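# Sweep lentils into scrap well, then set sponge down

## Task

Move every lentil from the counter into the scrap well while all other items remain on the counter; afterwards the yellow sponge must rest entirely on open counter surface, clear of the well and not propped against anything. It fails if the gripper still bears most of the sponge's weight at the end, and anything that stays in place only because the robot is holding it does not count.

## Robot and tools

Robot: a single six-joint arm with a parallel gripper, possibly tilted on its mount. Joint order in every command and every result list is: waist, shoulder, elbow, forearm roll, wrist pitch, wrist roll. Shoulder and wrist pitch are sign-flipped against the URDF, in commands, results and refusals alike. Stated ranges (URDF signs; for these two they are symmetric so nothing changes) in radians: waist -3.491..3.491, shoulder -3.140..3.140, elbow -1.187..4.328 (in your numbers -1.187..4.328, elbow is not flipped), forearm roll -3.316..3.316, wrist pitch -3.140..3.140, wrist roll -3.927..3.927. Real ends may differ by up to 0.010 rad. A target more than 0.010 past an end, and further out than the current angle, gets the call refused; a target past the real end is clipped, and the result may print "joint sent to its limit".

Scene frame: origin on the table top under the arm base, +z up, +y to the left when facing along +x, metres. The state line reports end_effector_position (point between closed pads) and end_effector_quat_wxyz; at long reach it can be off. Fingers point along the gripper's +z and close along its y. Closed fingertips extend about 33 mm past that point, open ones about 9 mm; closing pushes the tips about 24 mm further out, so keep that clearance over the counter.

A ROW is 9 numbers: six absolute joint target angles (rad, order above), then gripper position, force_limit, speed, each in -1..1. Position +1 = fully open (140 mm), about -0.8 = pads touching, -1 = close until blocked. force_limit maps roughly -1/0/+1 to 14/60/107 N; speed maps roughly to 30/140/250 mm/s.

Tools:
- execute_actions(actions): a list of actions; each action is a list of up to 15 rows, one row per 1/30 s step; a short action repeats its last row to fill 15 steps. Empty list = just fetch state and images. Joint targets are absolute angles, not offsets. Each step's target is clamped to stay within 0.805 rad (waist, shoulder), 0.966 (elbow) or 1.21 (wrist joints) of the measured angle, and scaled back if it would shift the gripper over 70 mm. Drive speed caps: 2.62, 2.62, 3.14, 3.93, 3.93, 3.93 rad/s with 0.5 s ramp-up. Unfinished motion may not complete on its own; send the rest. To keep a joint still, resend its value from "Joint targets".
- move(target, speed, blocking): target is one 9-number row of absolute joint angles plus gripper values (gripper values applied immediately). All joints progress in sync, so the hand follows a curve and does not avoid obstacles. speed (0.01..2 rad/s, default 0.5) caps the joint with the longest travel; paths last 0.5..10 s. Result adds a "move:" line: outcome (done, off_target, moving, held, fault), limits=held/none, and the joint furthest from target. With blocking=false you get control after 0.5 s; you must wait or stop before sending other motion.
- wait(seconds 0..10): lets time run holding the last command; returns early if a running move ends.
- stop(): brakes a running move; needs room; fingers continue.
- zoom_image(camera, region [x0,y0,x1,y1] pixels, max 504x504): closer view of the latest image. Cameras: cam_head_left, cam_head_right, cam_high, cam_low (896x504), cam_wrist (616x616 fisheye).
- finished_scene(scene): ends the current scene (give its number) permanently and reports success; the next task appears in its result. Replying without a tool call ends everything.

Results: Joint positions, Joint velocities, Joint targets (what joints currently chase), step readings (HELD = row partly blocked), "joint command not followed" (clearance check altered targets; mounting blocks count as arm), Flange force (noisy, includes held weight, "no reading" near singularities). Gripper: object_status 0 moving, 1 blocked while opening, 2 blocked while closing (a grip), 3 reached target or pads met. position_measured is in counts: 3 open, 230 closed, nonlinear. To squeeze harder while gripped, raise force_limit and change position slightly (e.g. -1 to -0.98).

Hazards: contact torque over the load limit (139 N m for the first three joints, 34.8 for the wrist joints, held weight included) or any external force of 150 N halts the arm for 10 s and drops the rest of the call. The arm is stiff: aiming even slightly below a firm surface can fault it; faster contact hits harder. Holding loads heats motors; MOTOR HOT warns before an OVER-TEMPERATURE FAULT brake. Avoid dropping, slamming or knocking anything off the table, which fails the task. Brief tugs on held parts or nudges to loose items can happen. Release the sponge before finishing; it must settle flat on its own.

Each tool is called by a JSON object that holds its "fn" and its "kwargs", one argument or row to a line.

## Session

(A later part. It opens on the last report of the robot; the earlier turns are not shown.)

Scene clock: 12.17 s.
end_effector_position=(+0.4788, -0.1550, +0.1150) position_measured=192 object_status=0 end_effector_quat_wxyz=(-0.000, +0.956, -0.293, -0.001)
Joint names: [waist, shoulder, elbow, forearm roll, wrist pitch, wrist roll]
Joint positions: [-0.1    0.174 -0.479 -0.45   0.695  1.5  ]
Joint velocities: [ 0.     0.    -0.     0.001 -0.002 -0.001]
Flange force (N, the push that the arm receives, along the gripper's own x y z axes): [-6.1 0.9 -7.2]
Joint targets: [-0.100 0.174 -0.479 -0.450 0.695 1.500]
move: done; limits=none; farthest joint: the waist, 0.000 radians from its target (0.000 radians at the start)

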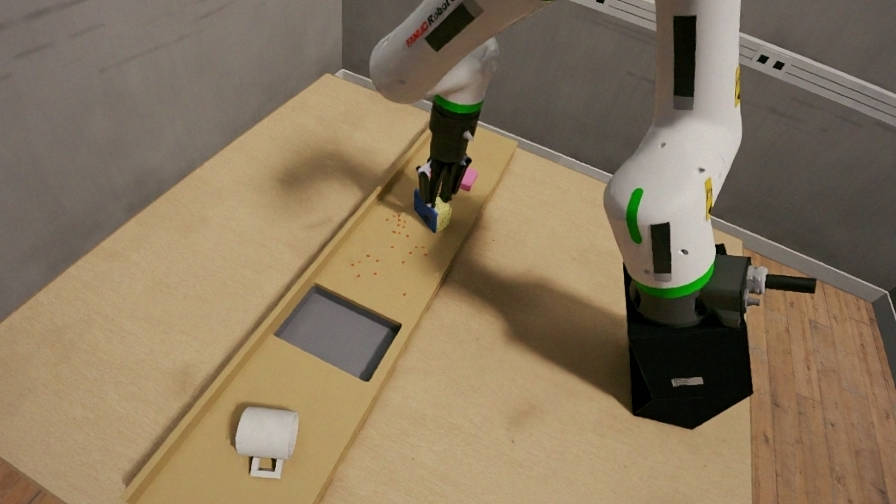

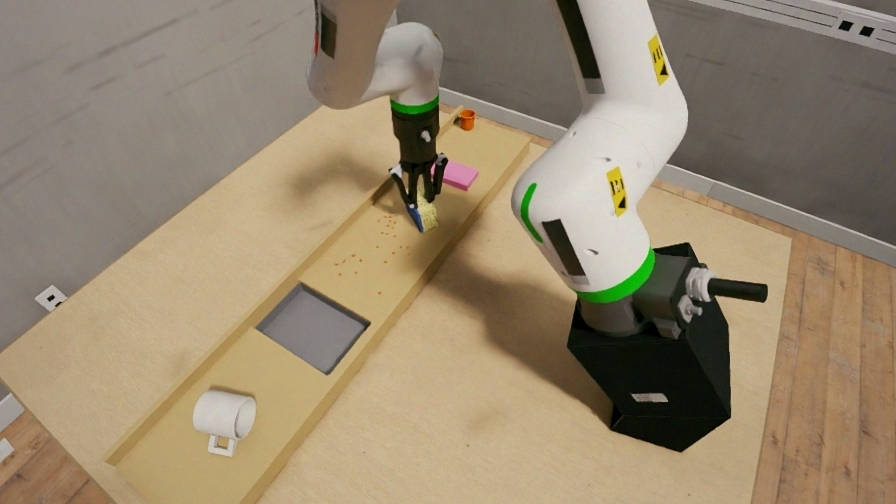

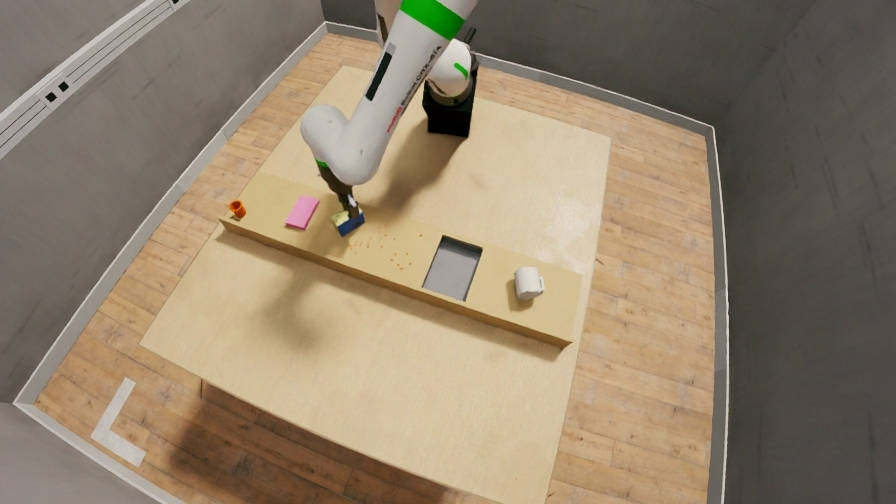

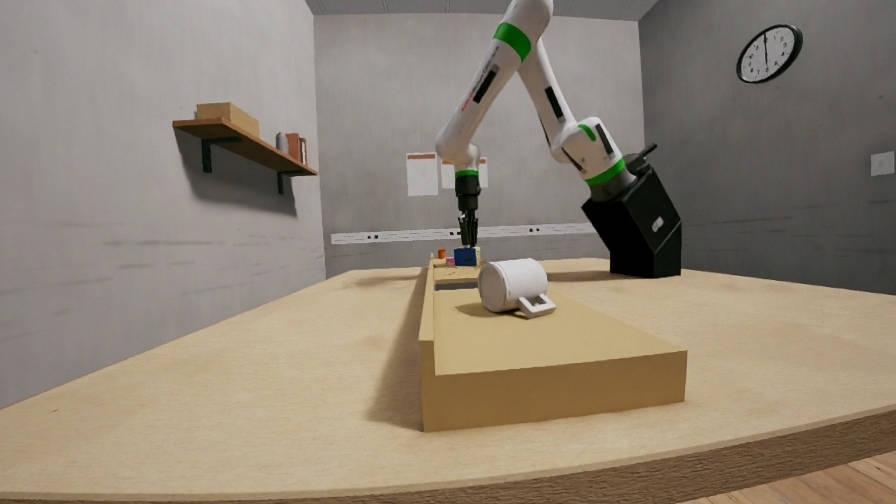

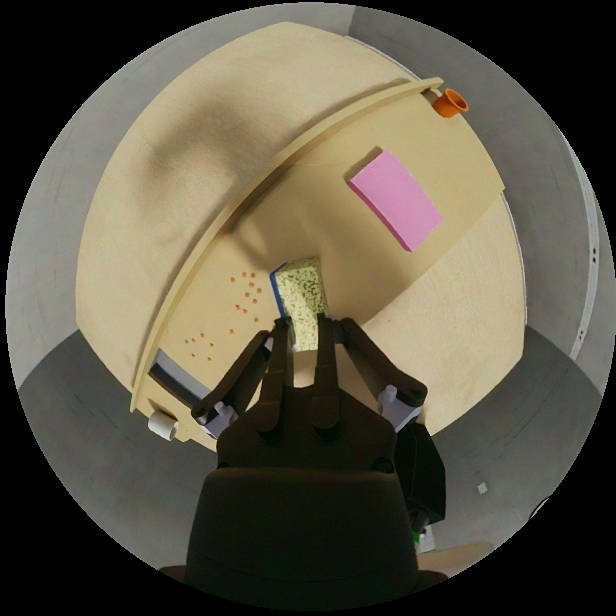

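{"fn": "move", "kwargs": {
  "target": [-0.1,0.17,-0.479,-0.45,0.692,1.99,-0.5,-1,-1]
}}

{"fn": "move", "kwargs": {
  "target": [0.215,0.3265,-0.6665,-0.17,0.5675,1.526,-0.5,-1,-1],
  "speed": 0.4
}}

{"fn": "move", "kwargs": {
  "target": [0.5015,0.402,-0.783,0.175,0.526,1.006,-0.5,-1,-1],
  "speed": 0.4
}}

Scene clock: 14.40 s.
end_effector_position=(+0.4783, -0.1558, +0.1135) position_measured=192 object_status=3 end_effector_quat_wxyz=(+0.000, +0.999, -0.053, -0.001)
Joint names: [waist, shoulder, elbow, forearm roll, wrist pitch, wrist roll]
Joint positions: [-0.1    0.17  -0.479 -0.45   0.692  1.99 ]
Joint velocities: [-0.    -0.002  0.     0.001 -0.    -0.   ]
Flange force (N, the push that the arm receives, along the gripper's own x y z axes): [-6.8 -3.8 -7.2]
Joint targets: [-0.100 0.170 -0.479 -0.450 0.692 1.990]
move: done; limits=none; farthest joint: the waist, 0.000 radians from its target (0.000 radians at the start)

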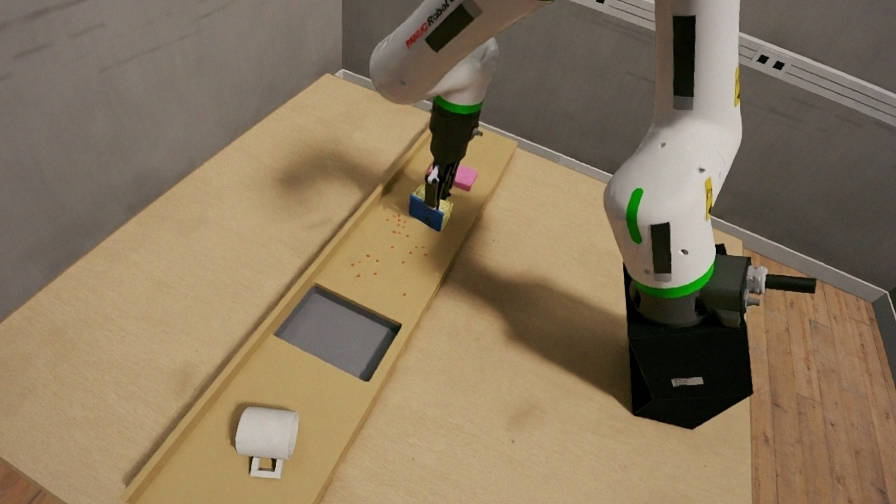

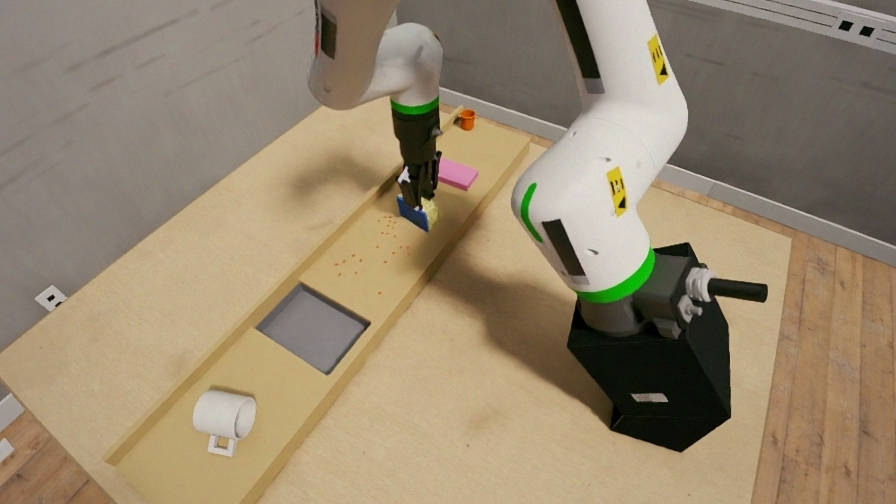

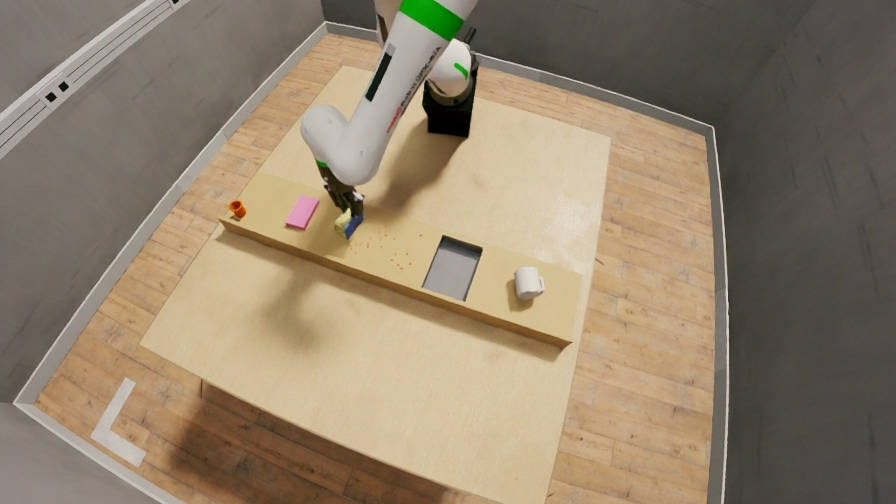

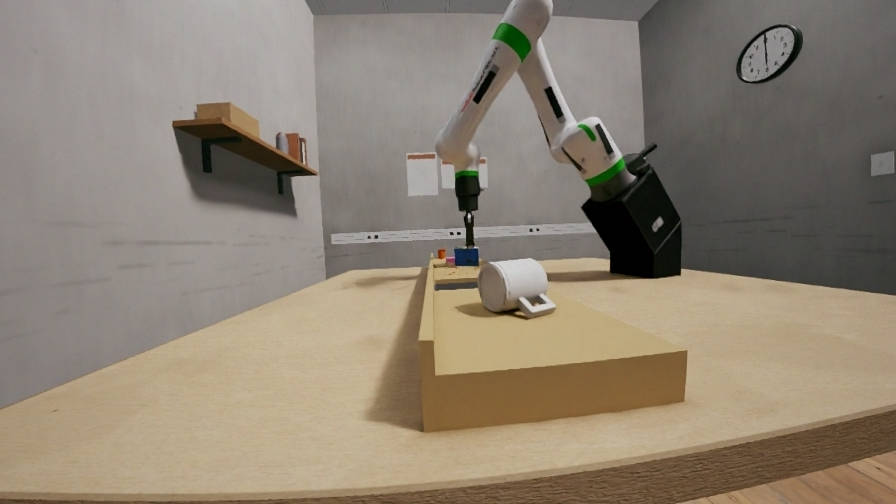

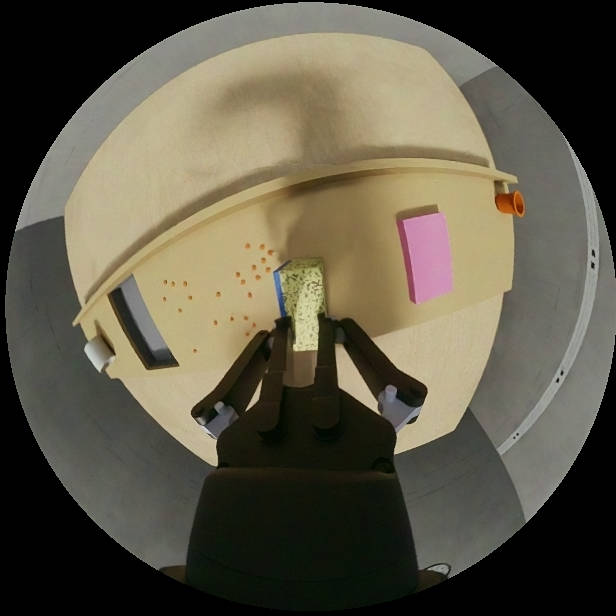

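Scene clock: 15.93 s.
end_effector_position=(+0.4710, -0.0725, +0.1124) position_measured=192 object_status=3 end_effector_quat_wxyz=(-0.000, +0.999, -0.050, -0.001)
Joint names: [waist, shoulder, elbow, forearm roll, wrist pitch, wrist roll]
Joint positions: [ 0.215  0.326 -0.666 -0.17   0.568  1.526]
Joint velocities: [ 0.    -0.     0.    -0.001  0.001  0.001]
Flange force (N, the push that the arm receives, along the gripper's own x y z axes): no reading
Joint targets: [0.215 0.327 -0.666 -0.170 0.568 1.526]
move: done; limits=none; farthest joint: the waist, 0.000 radians from its target (0.315 radians at the start)

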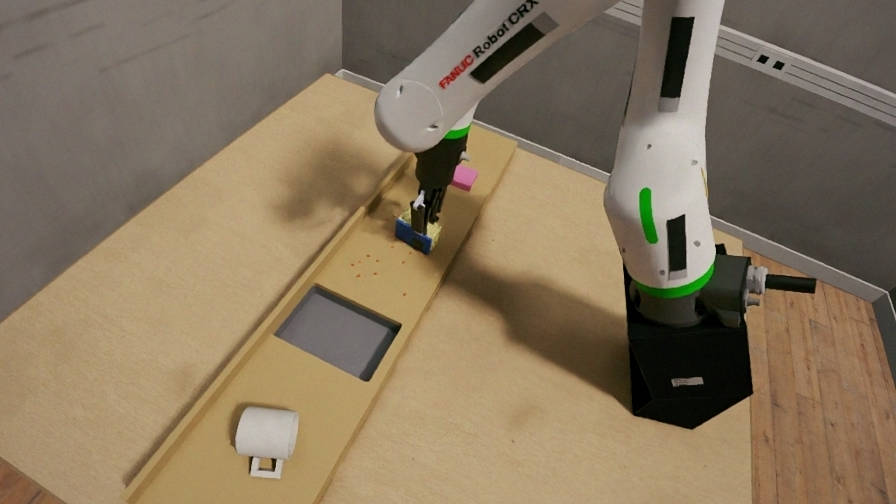

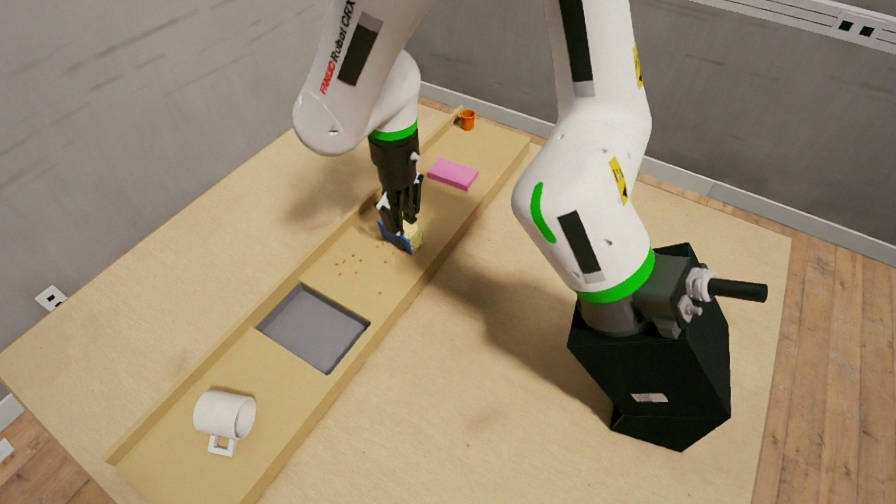

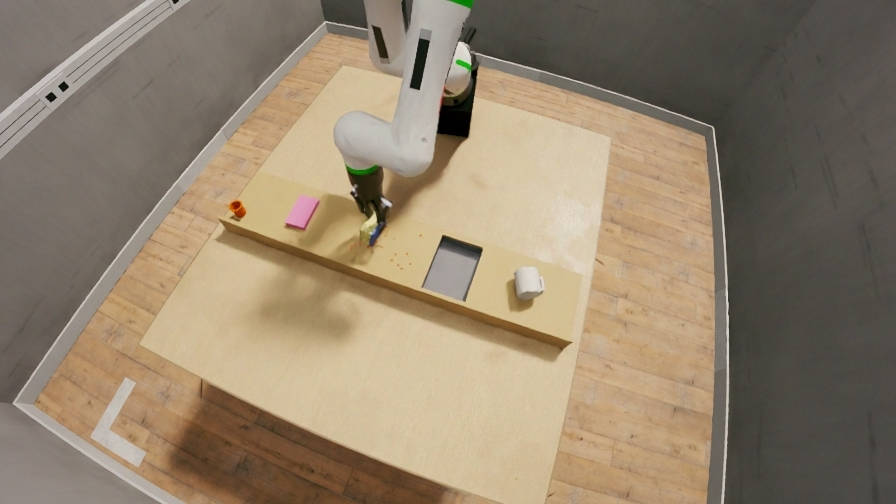

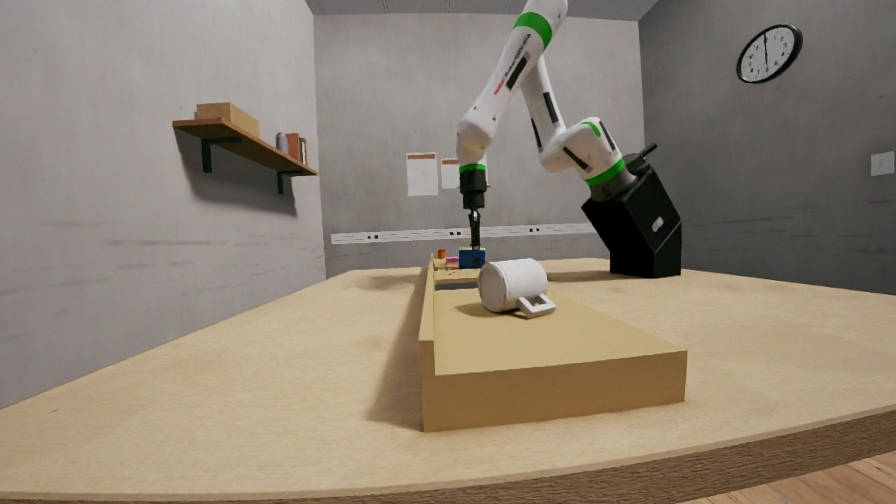

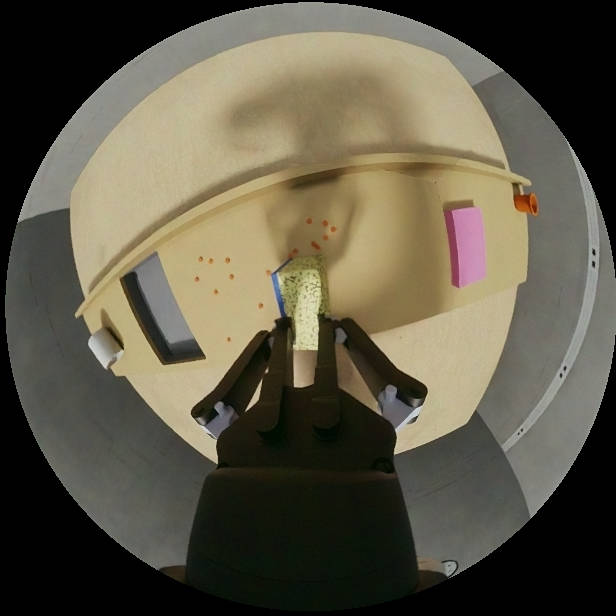

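Scene clock: 17.60 s.
end_effector_position=(+0.4785, +0.0040, +0.1125) position_measured=192 object_status=3 end_effector_quat_wxyz=(-0.000, +0.999, -0.051, -0.000)
Joint names: [waist, shoulder, elbow, forearm roll, wrist pitch, wrist roll]
Joint positions: [ 0.501  0.402 -0.783  0.175  0.526  1.006]
Joint velocities: [ 0.     0.    -0.     0.     0.001  0.001]
Flange force (N, the push that the arm receives, along the gripper's own x y z axes): no reading
Joint targets: [0.501 0.402 -0.783 0.175 0.526 1.006]
move: done; limits=none; farthest joint: the waist, 0.000 radians from its target (0.287 radians at the start)

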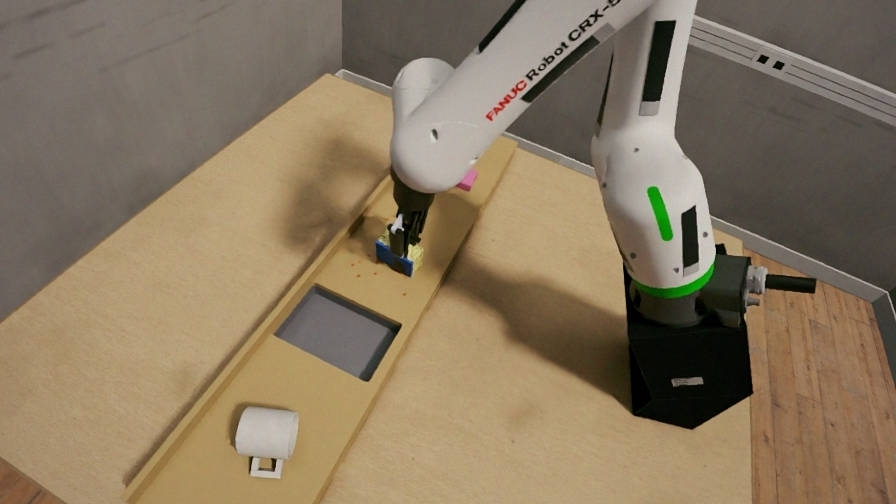

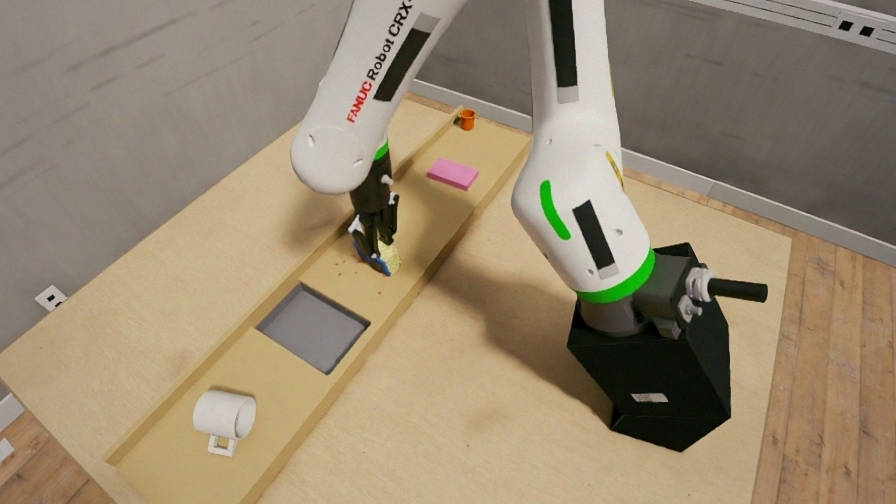

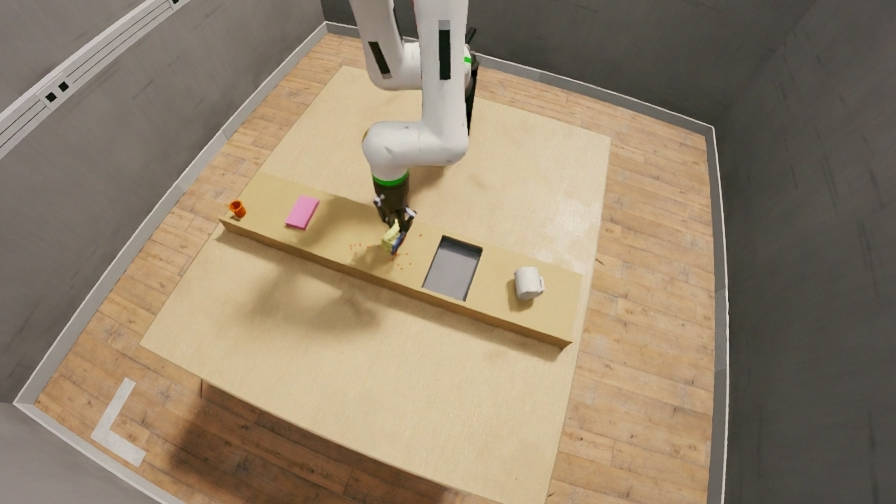

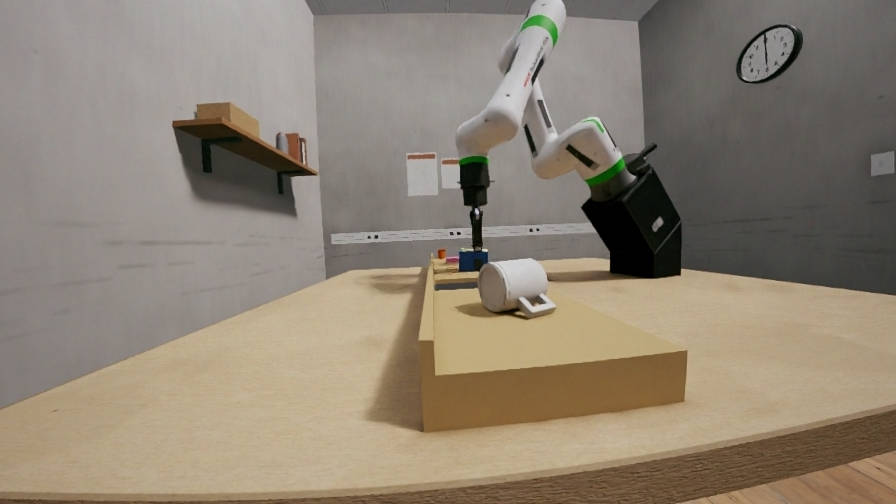

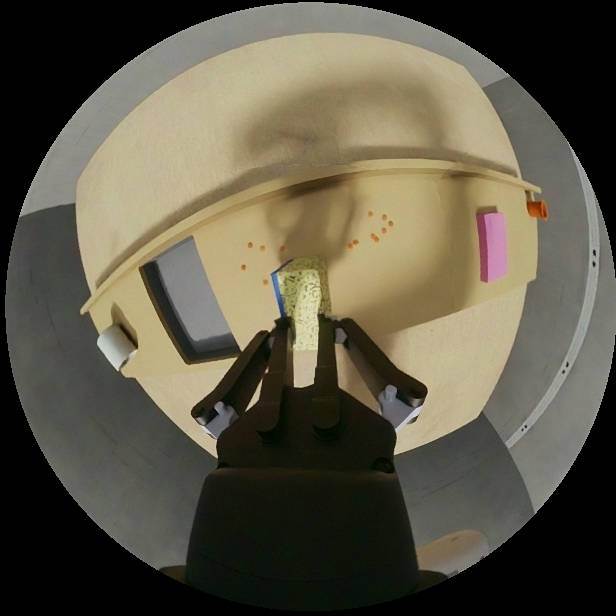

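{"fn": "move", "kwargs": {
  "target": [0.629,0.491,-0.928,0.351,0.502,0.7,-0.5,-1,-1],
  "speed": 0.4
}}

{"fn": "move", "kwargs": {
  "target": [0.93,0.364,-0.835,0.635,0.603,0.2,-0.5,-1,-1],
  "speed": 0.3
}}

Scene clock: 19.13 s.
end_effector_position=(+0.4436, +0.0289, +0.1125) position_measured=192 object_status=3 end_effector_quat_wxyz=(-0.000, +0.997, -0.074, -0.000)
Joint names: [waist, shoulder, elbow, forearm roll, wrist pitch, wrist roll]
Joint positions: [ 0.629  0.491 -0.928  0.351  0.502  0.7  ]
Joint velocities: [ 0.    -0.001 -0.    -0.001  0.001  0.   ]
Flange force (N, the push that the arm receives, along the gripper's own x y z axes): no reading
Joint targets: [0.629 0.491 -0.928 0.351 0.502 0.700]
move: done; limits=none; farthest joint: the waist, 0.000 radians from its target (0.128 radians at the start)

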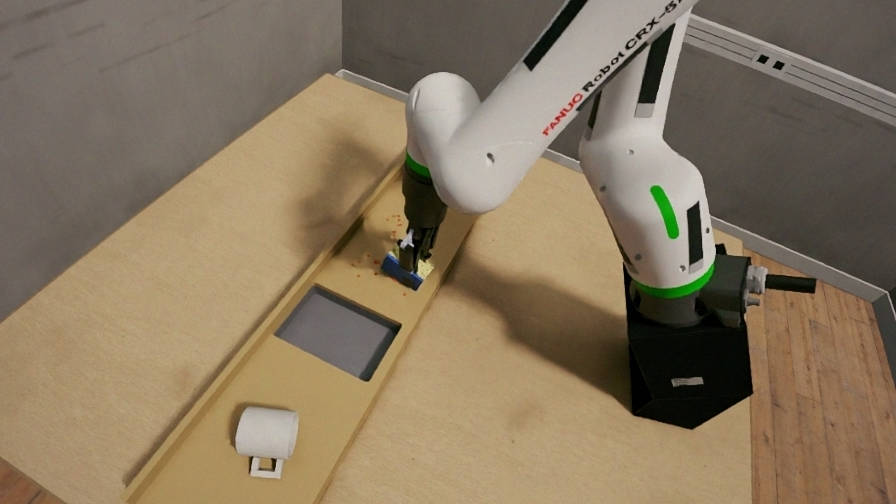

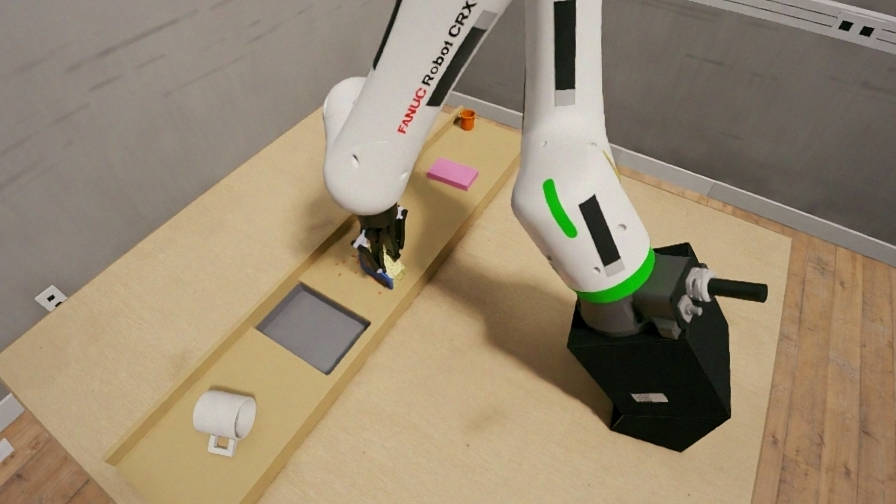

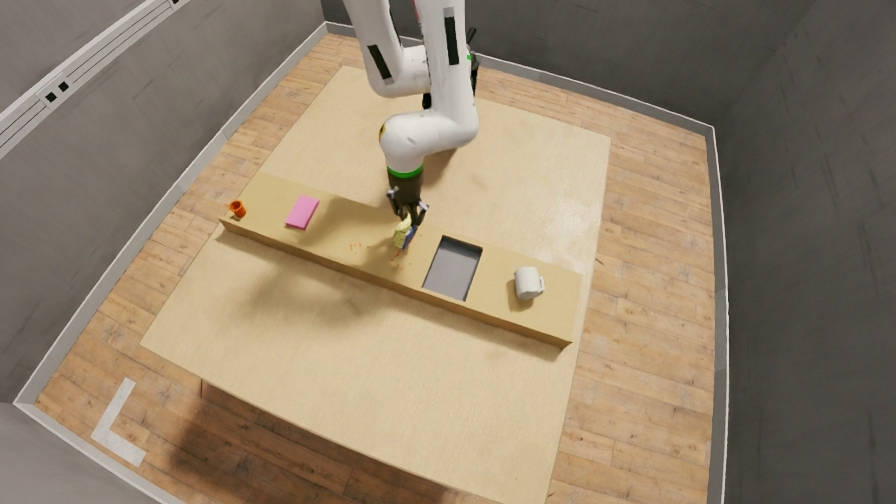

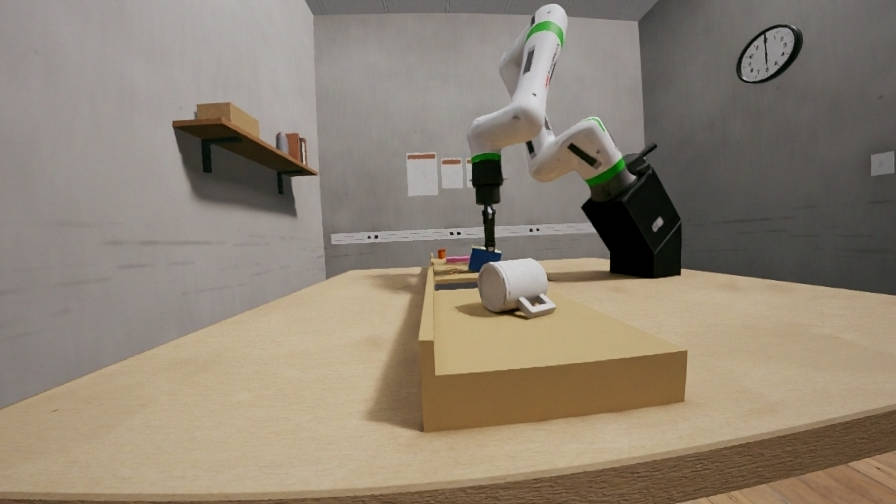

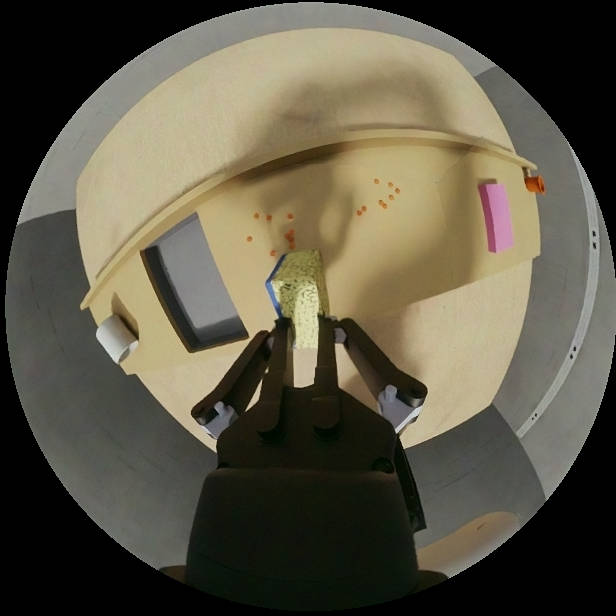

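Scene clock: 21.13 s.
end_effector_position=(+0.4770, +0.1575, +0.1124) position_measured=192 object_status=3 end_effector_quat_wxyz=(-0.000, +0.997, -0.080, -0.001)
Joint names: [waist, shoulder, elbow, forearm roll, wrist pitch, wrist roll]
Joint positions: [ 0.93   0.364 -0.835  0.635  0.603  0.2  ]
Joint velocities: [0.    0.    0.    0.    0.    0.001]
Flange force (N, the push that the arm receives, along the gripper's own x y z axes): [-5.1 4.6 -1.2]
Joint targets: [0.930 0.364 -0.835 0.635 0.603 0.200]
move: done; limits=none; farthest joint: the waist, 0.000 radians from its target (0.301 radians at the start)

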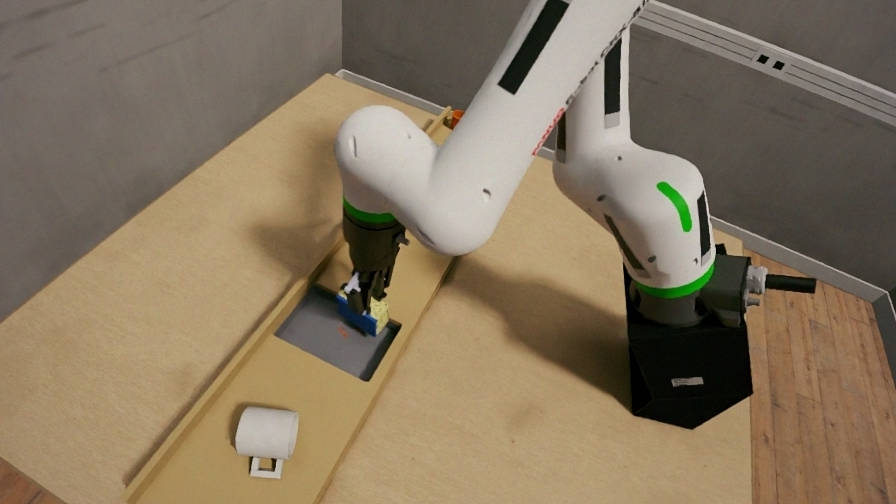

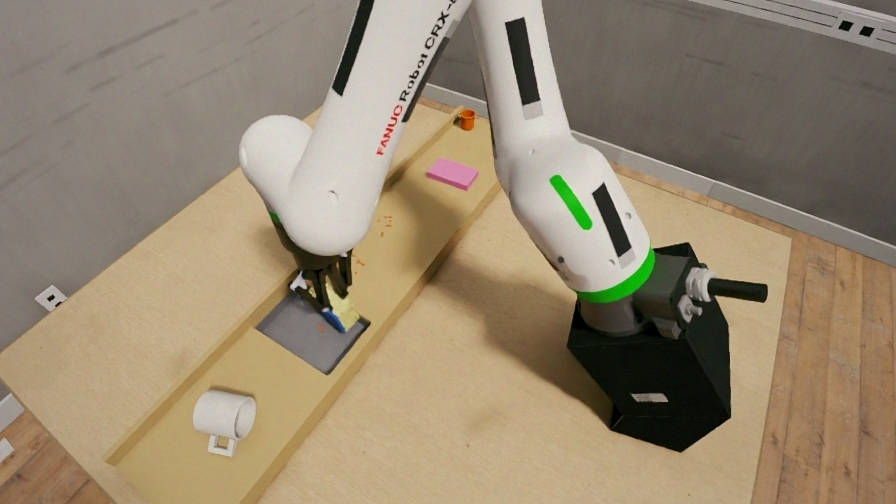

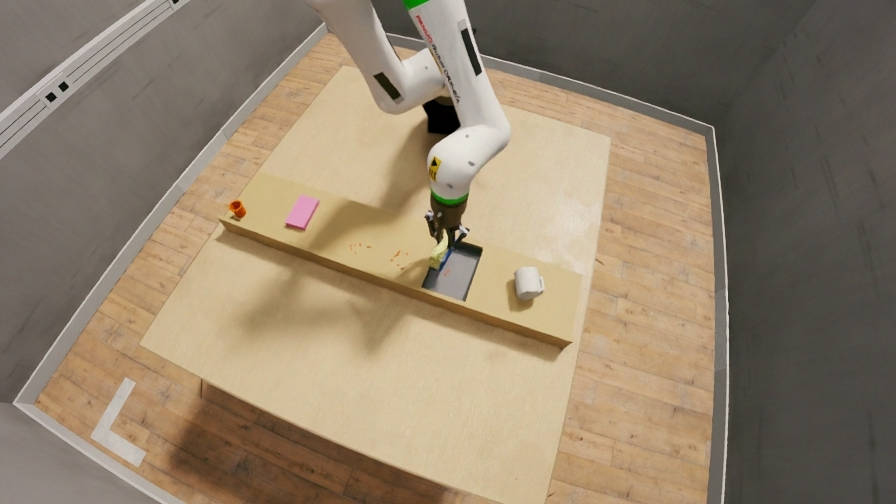

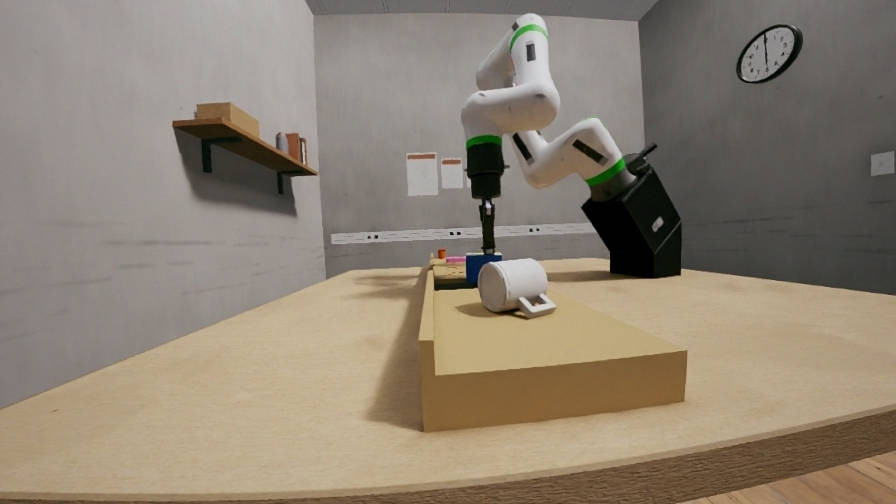

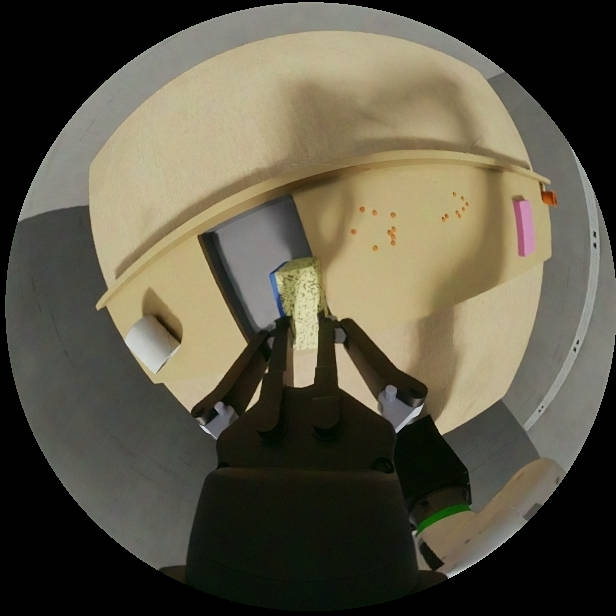

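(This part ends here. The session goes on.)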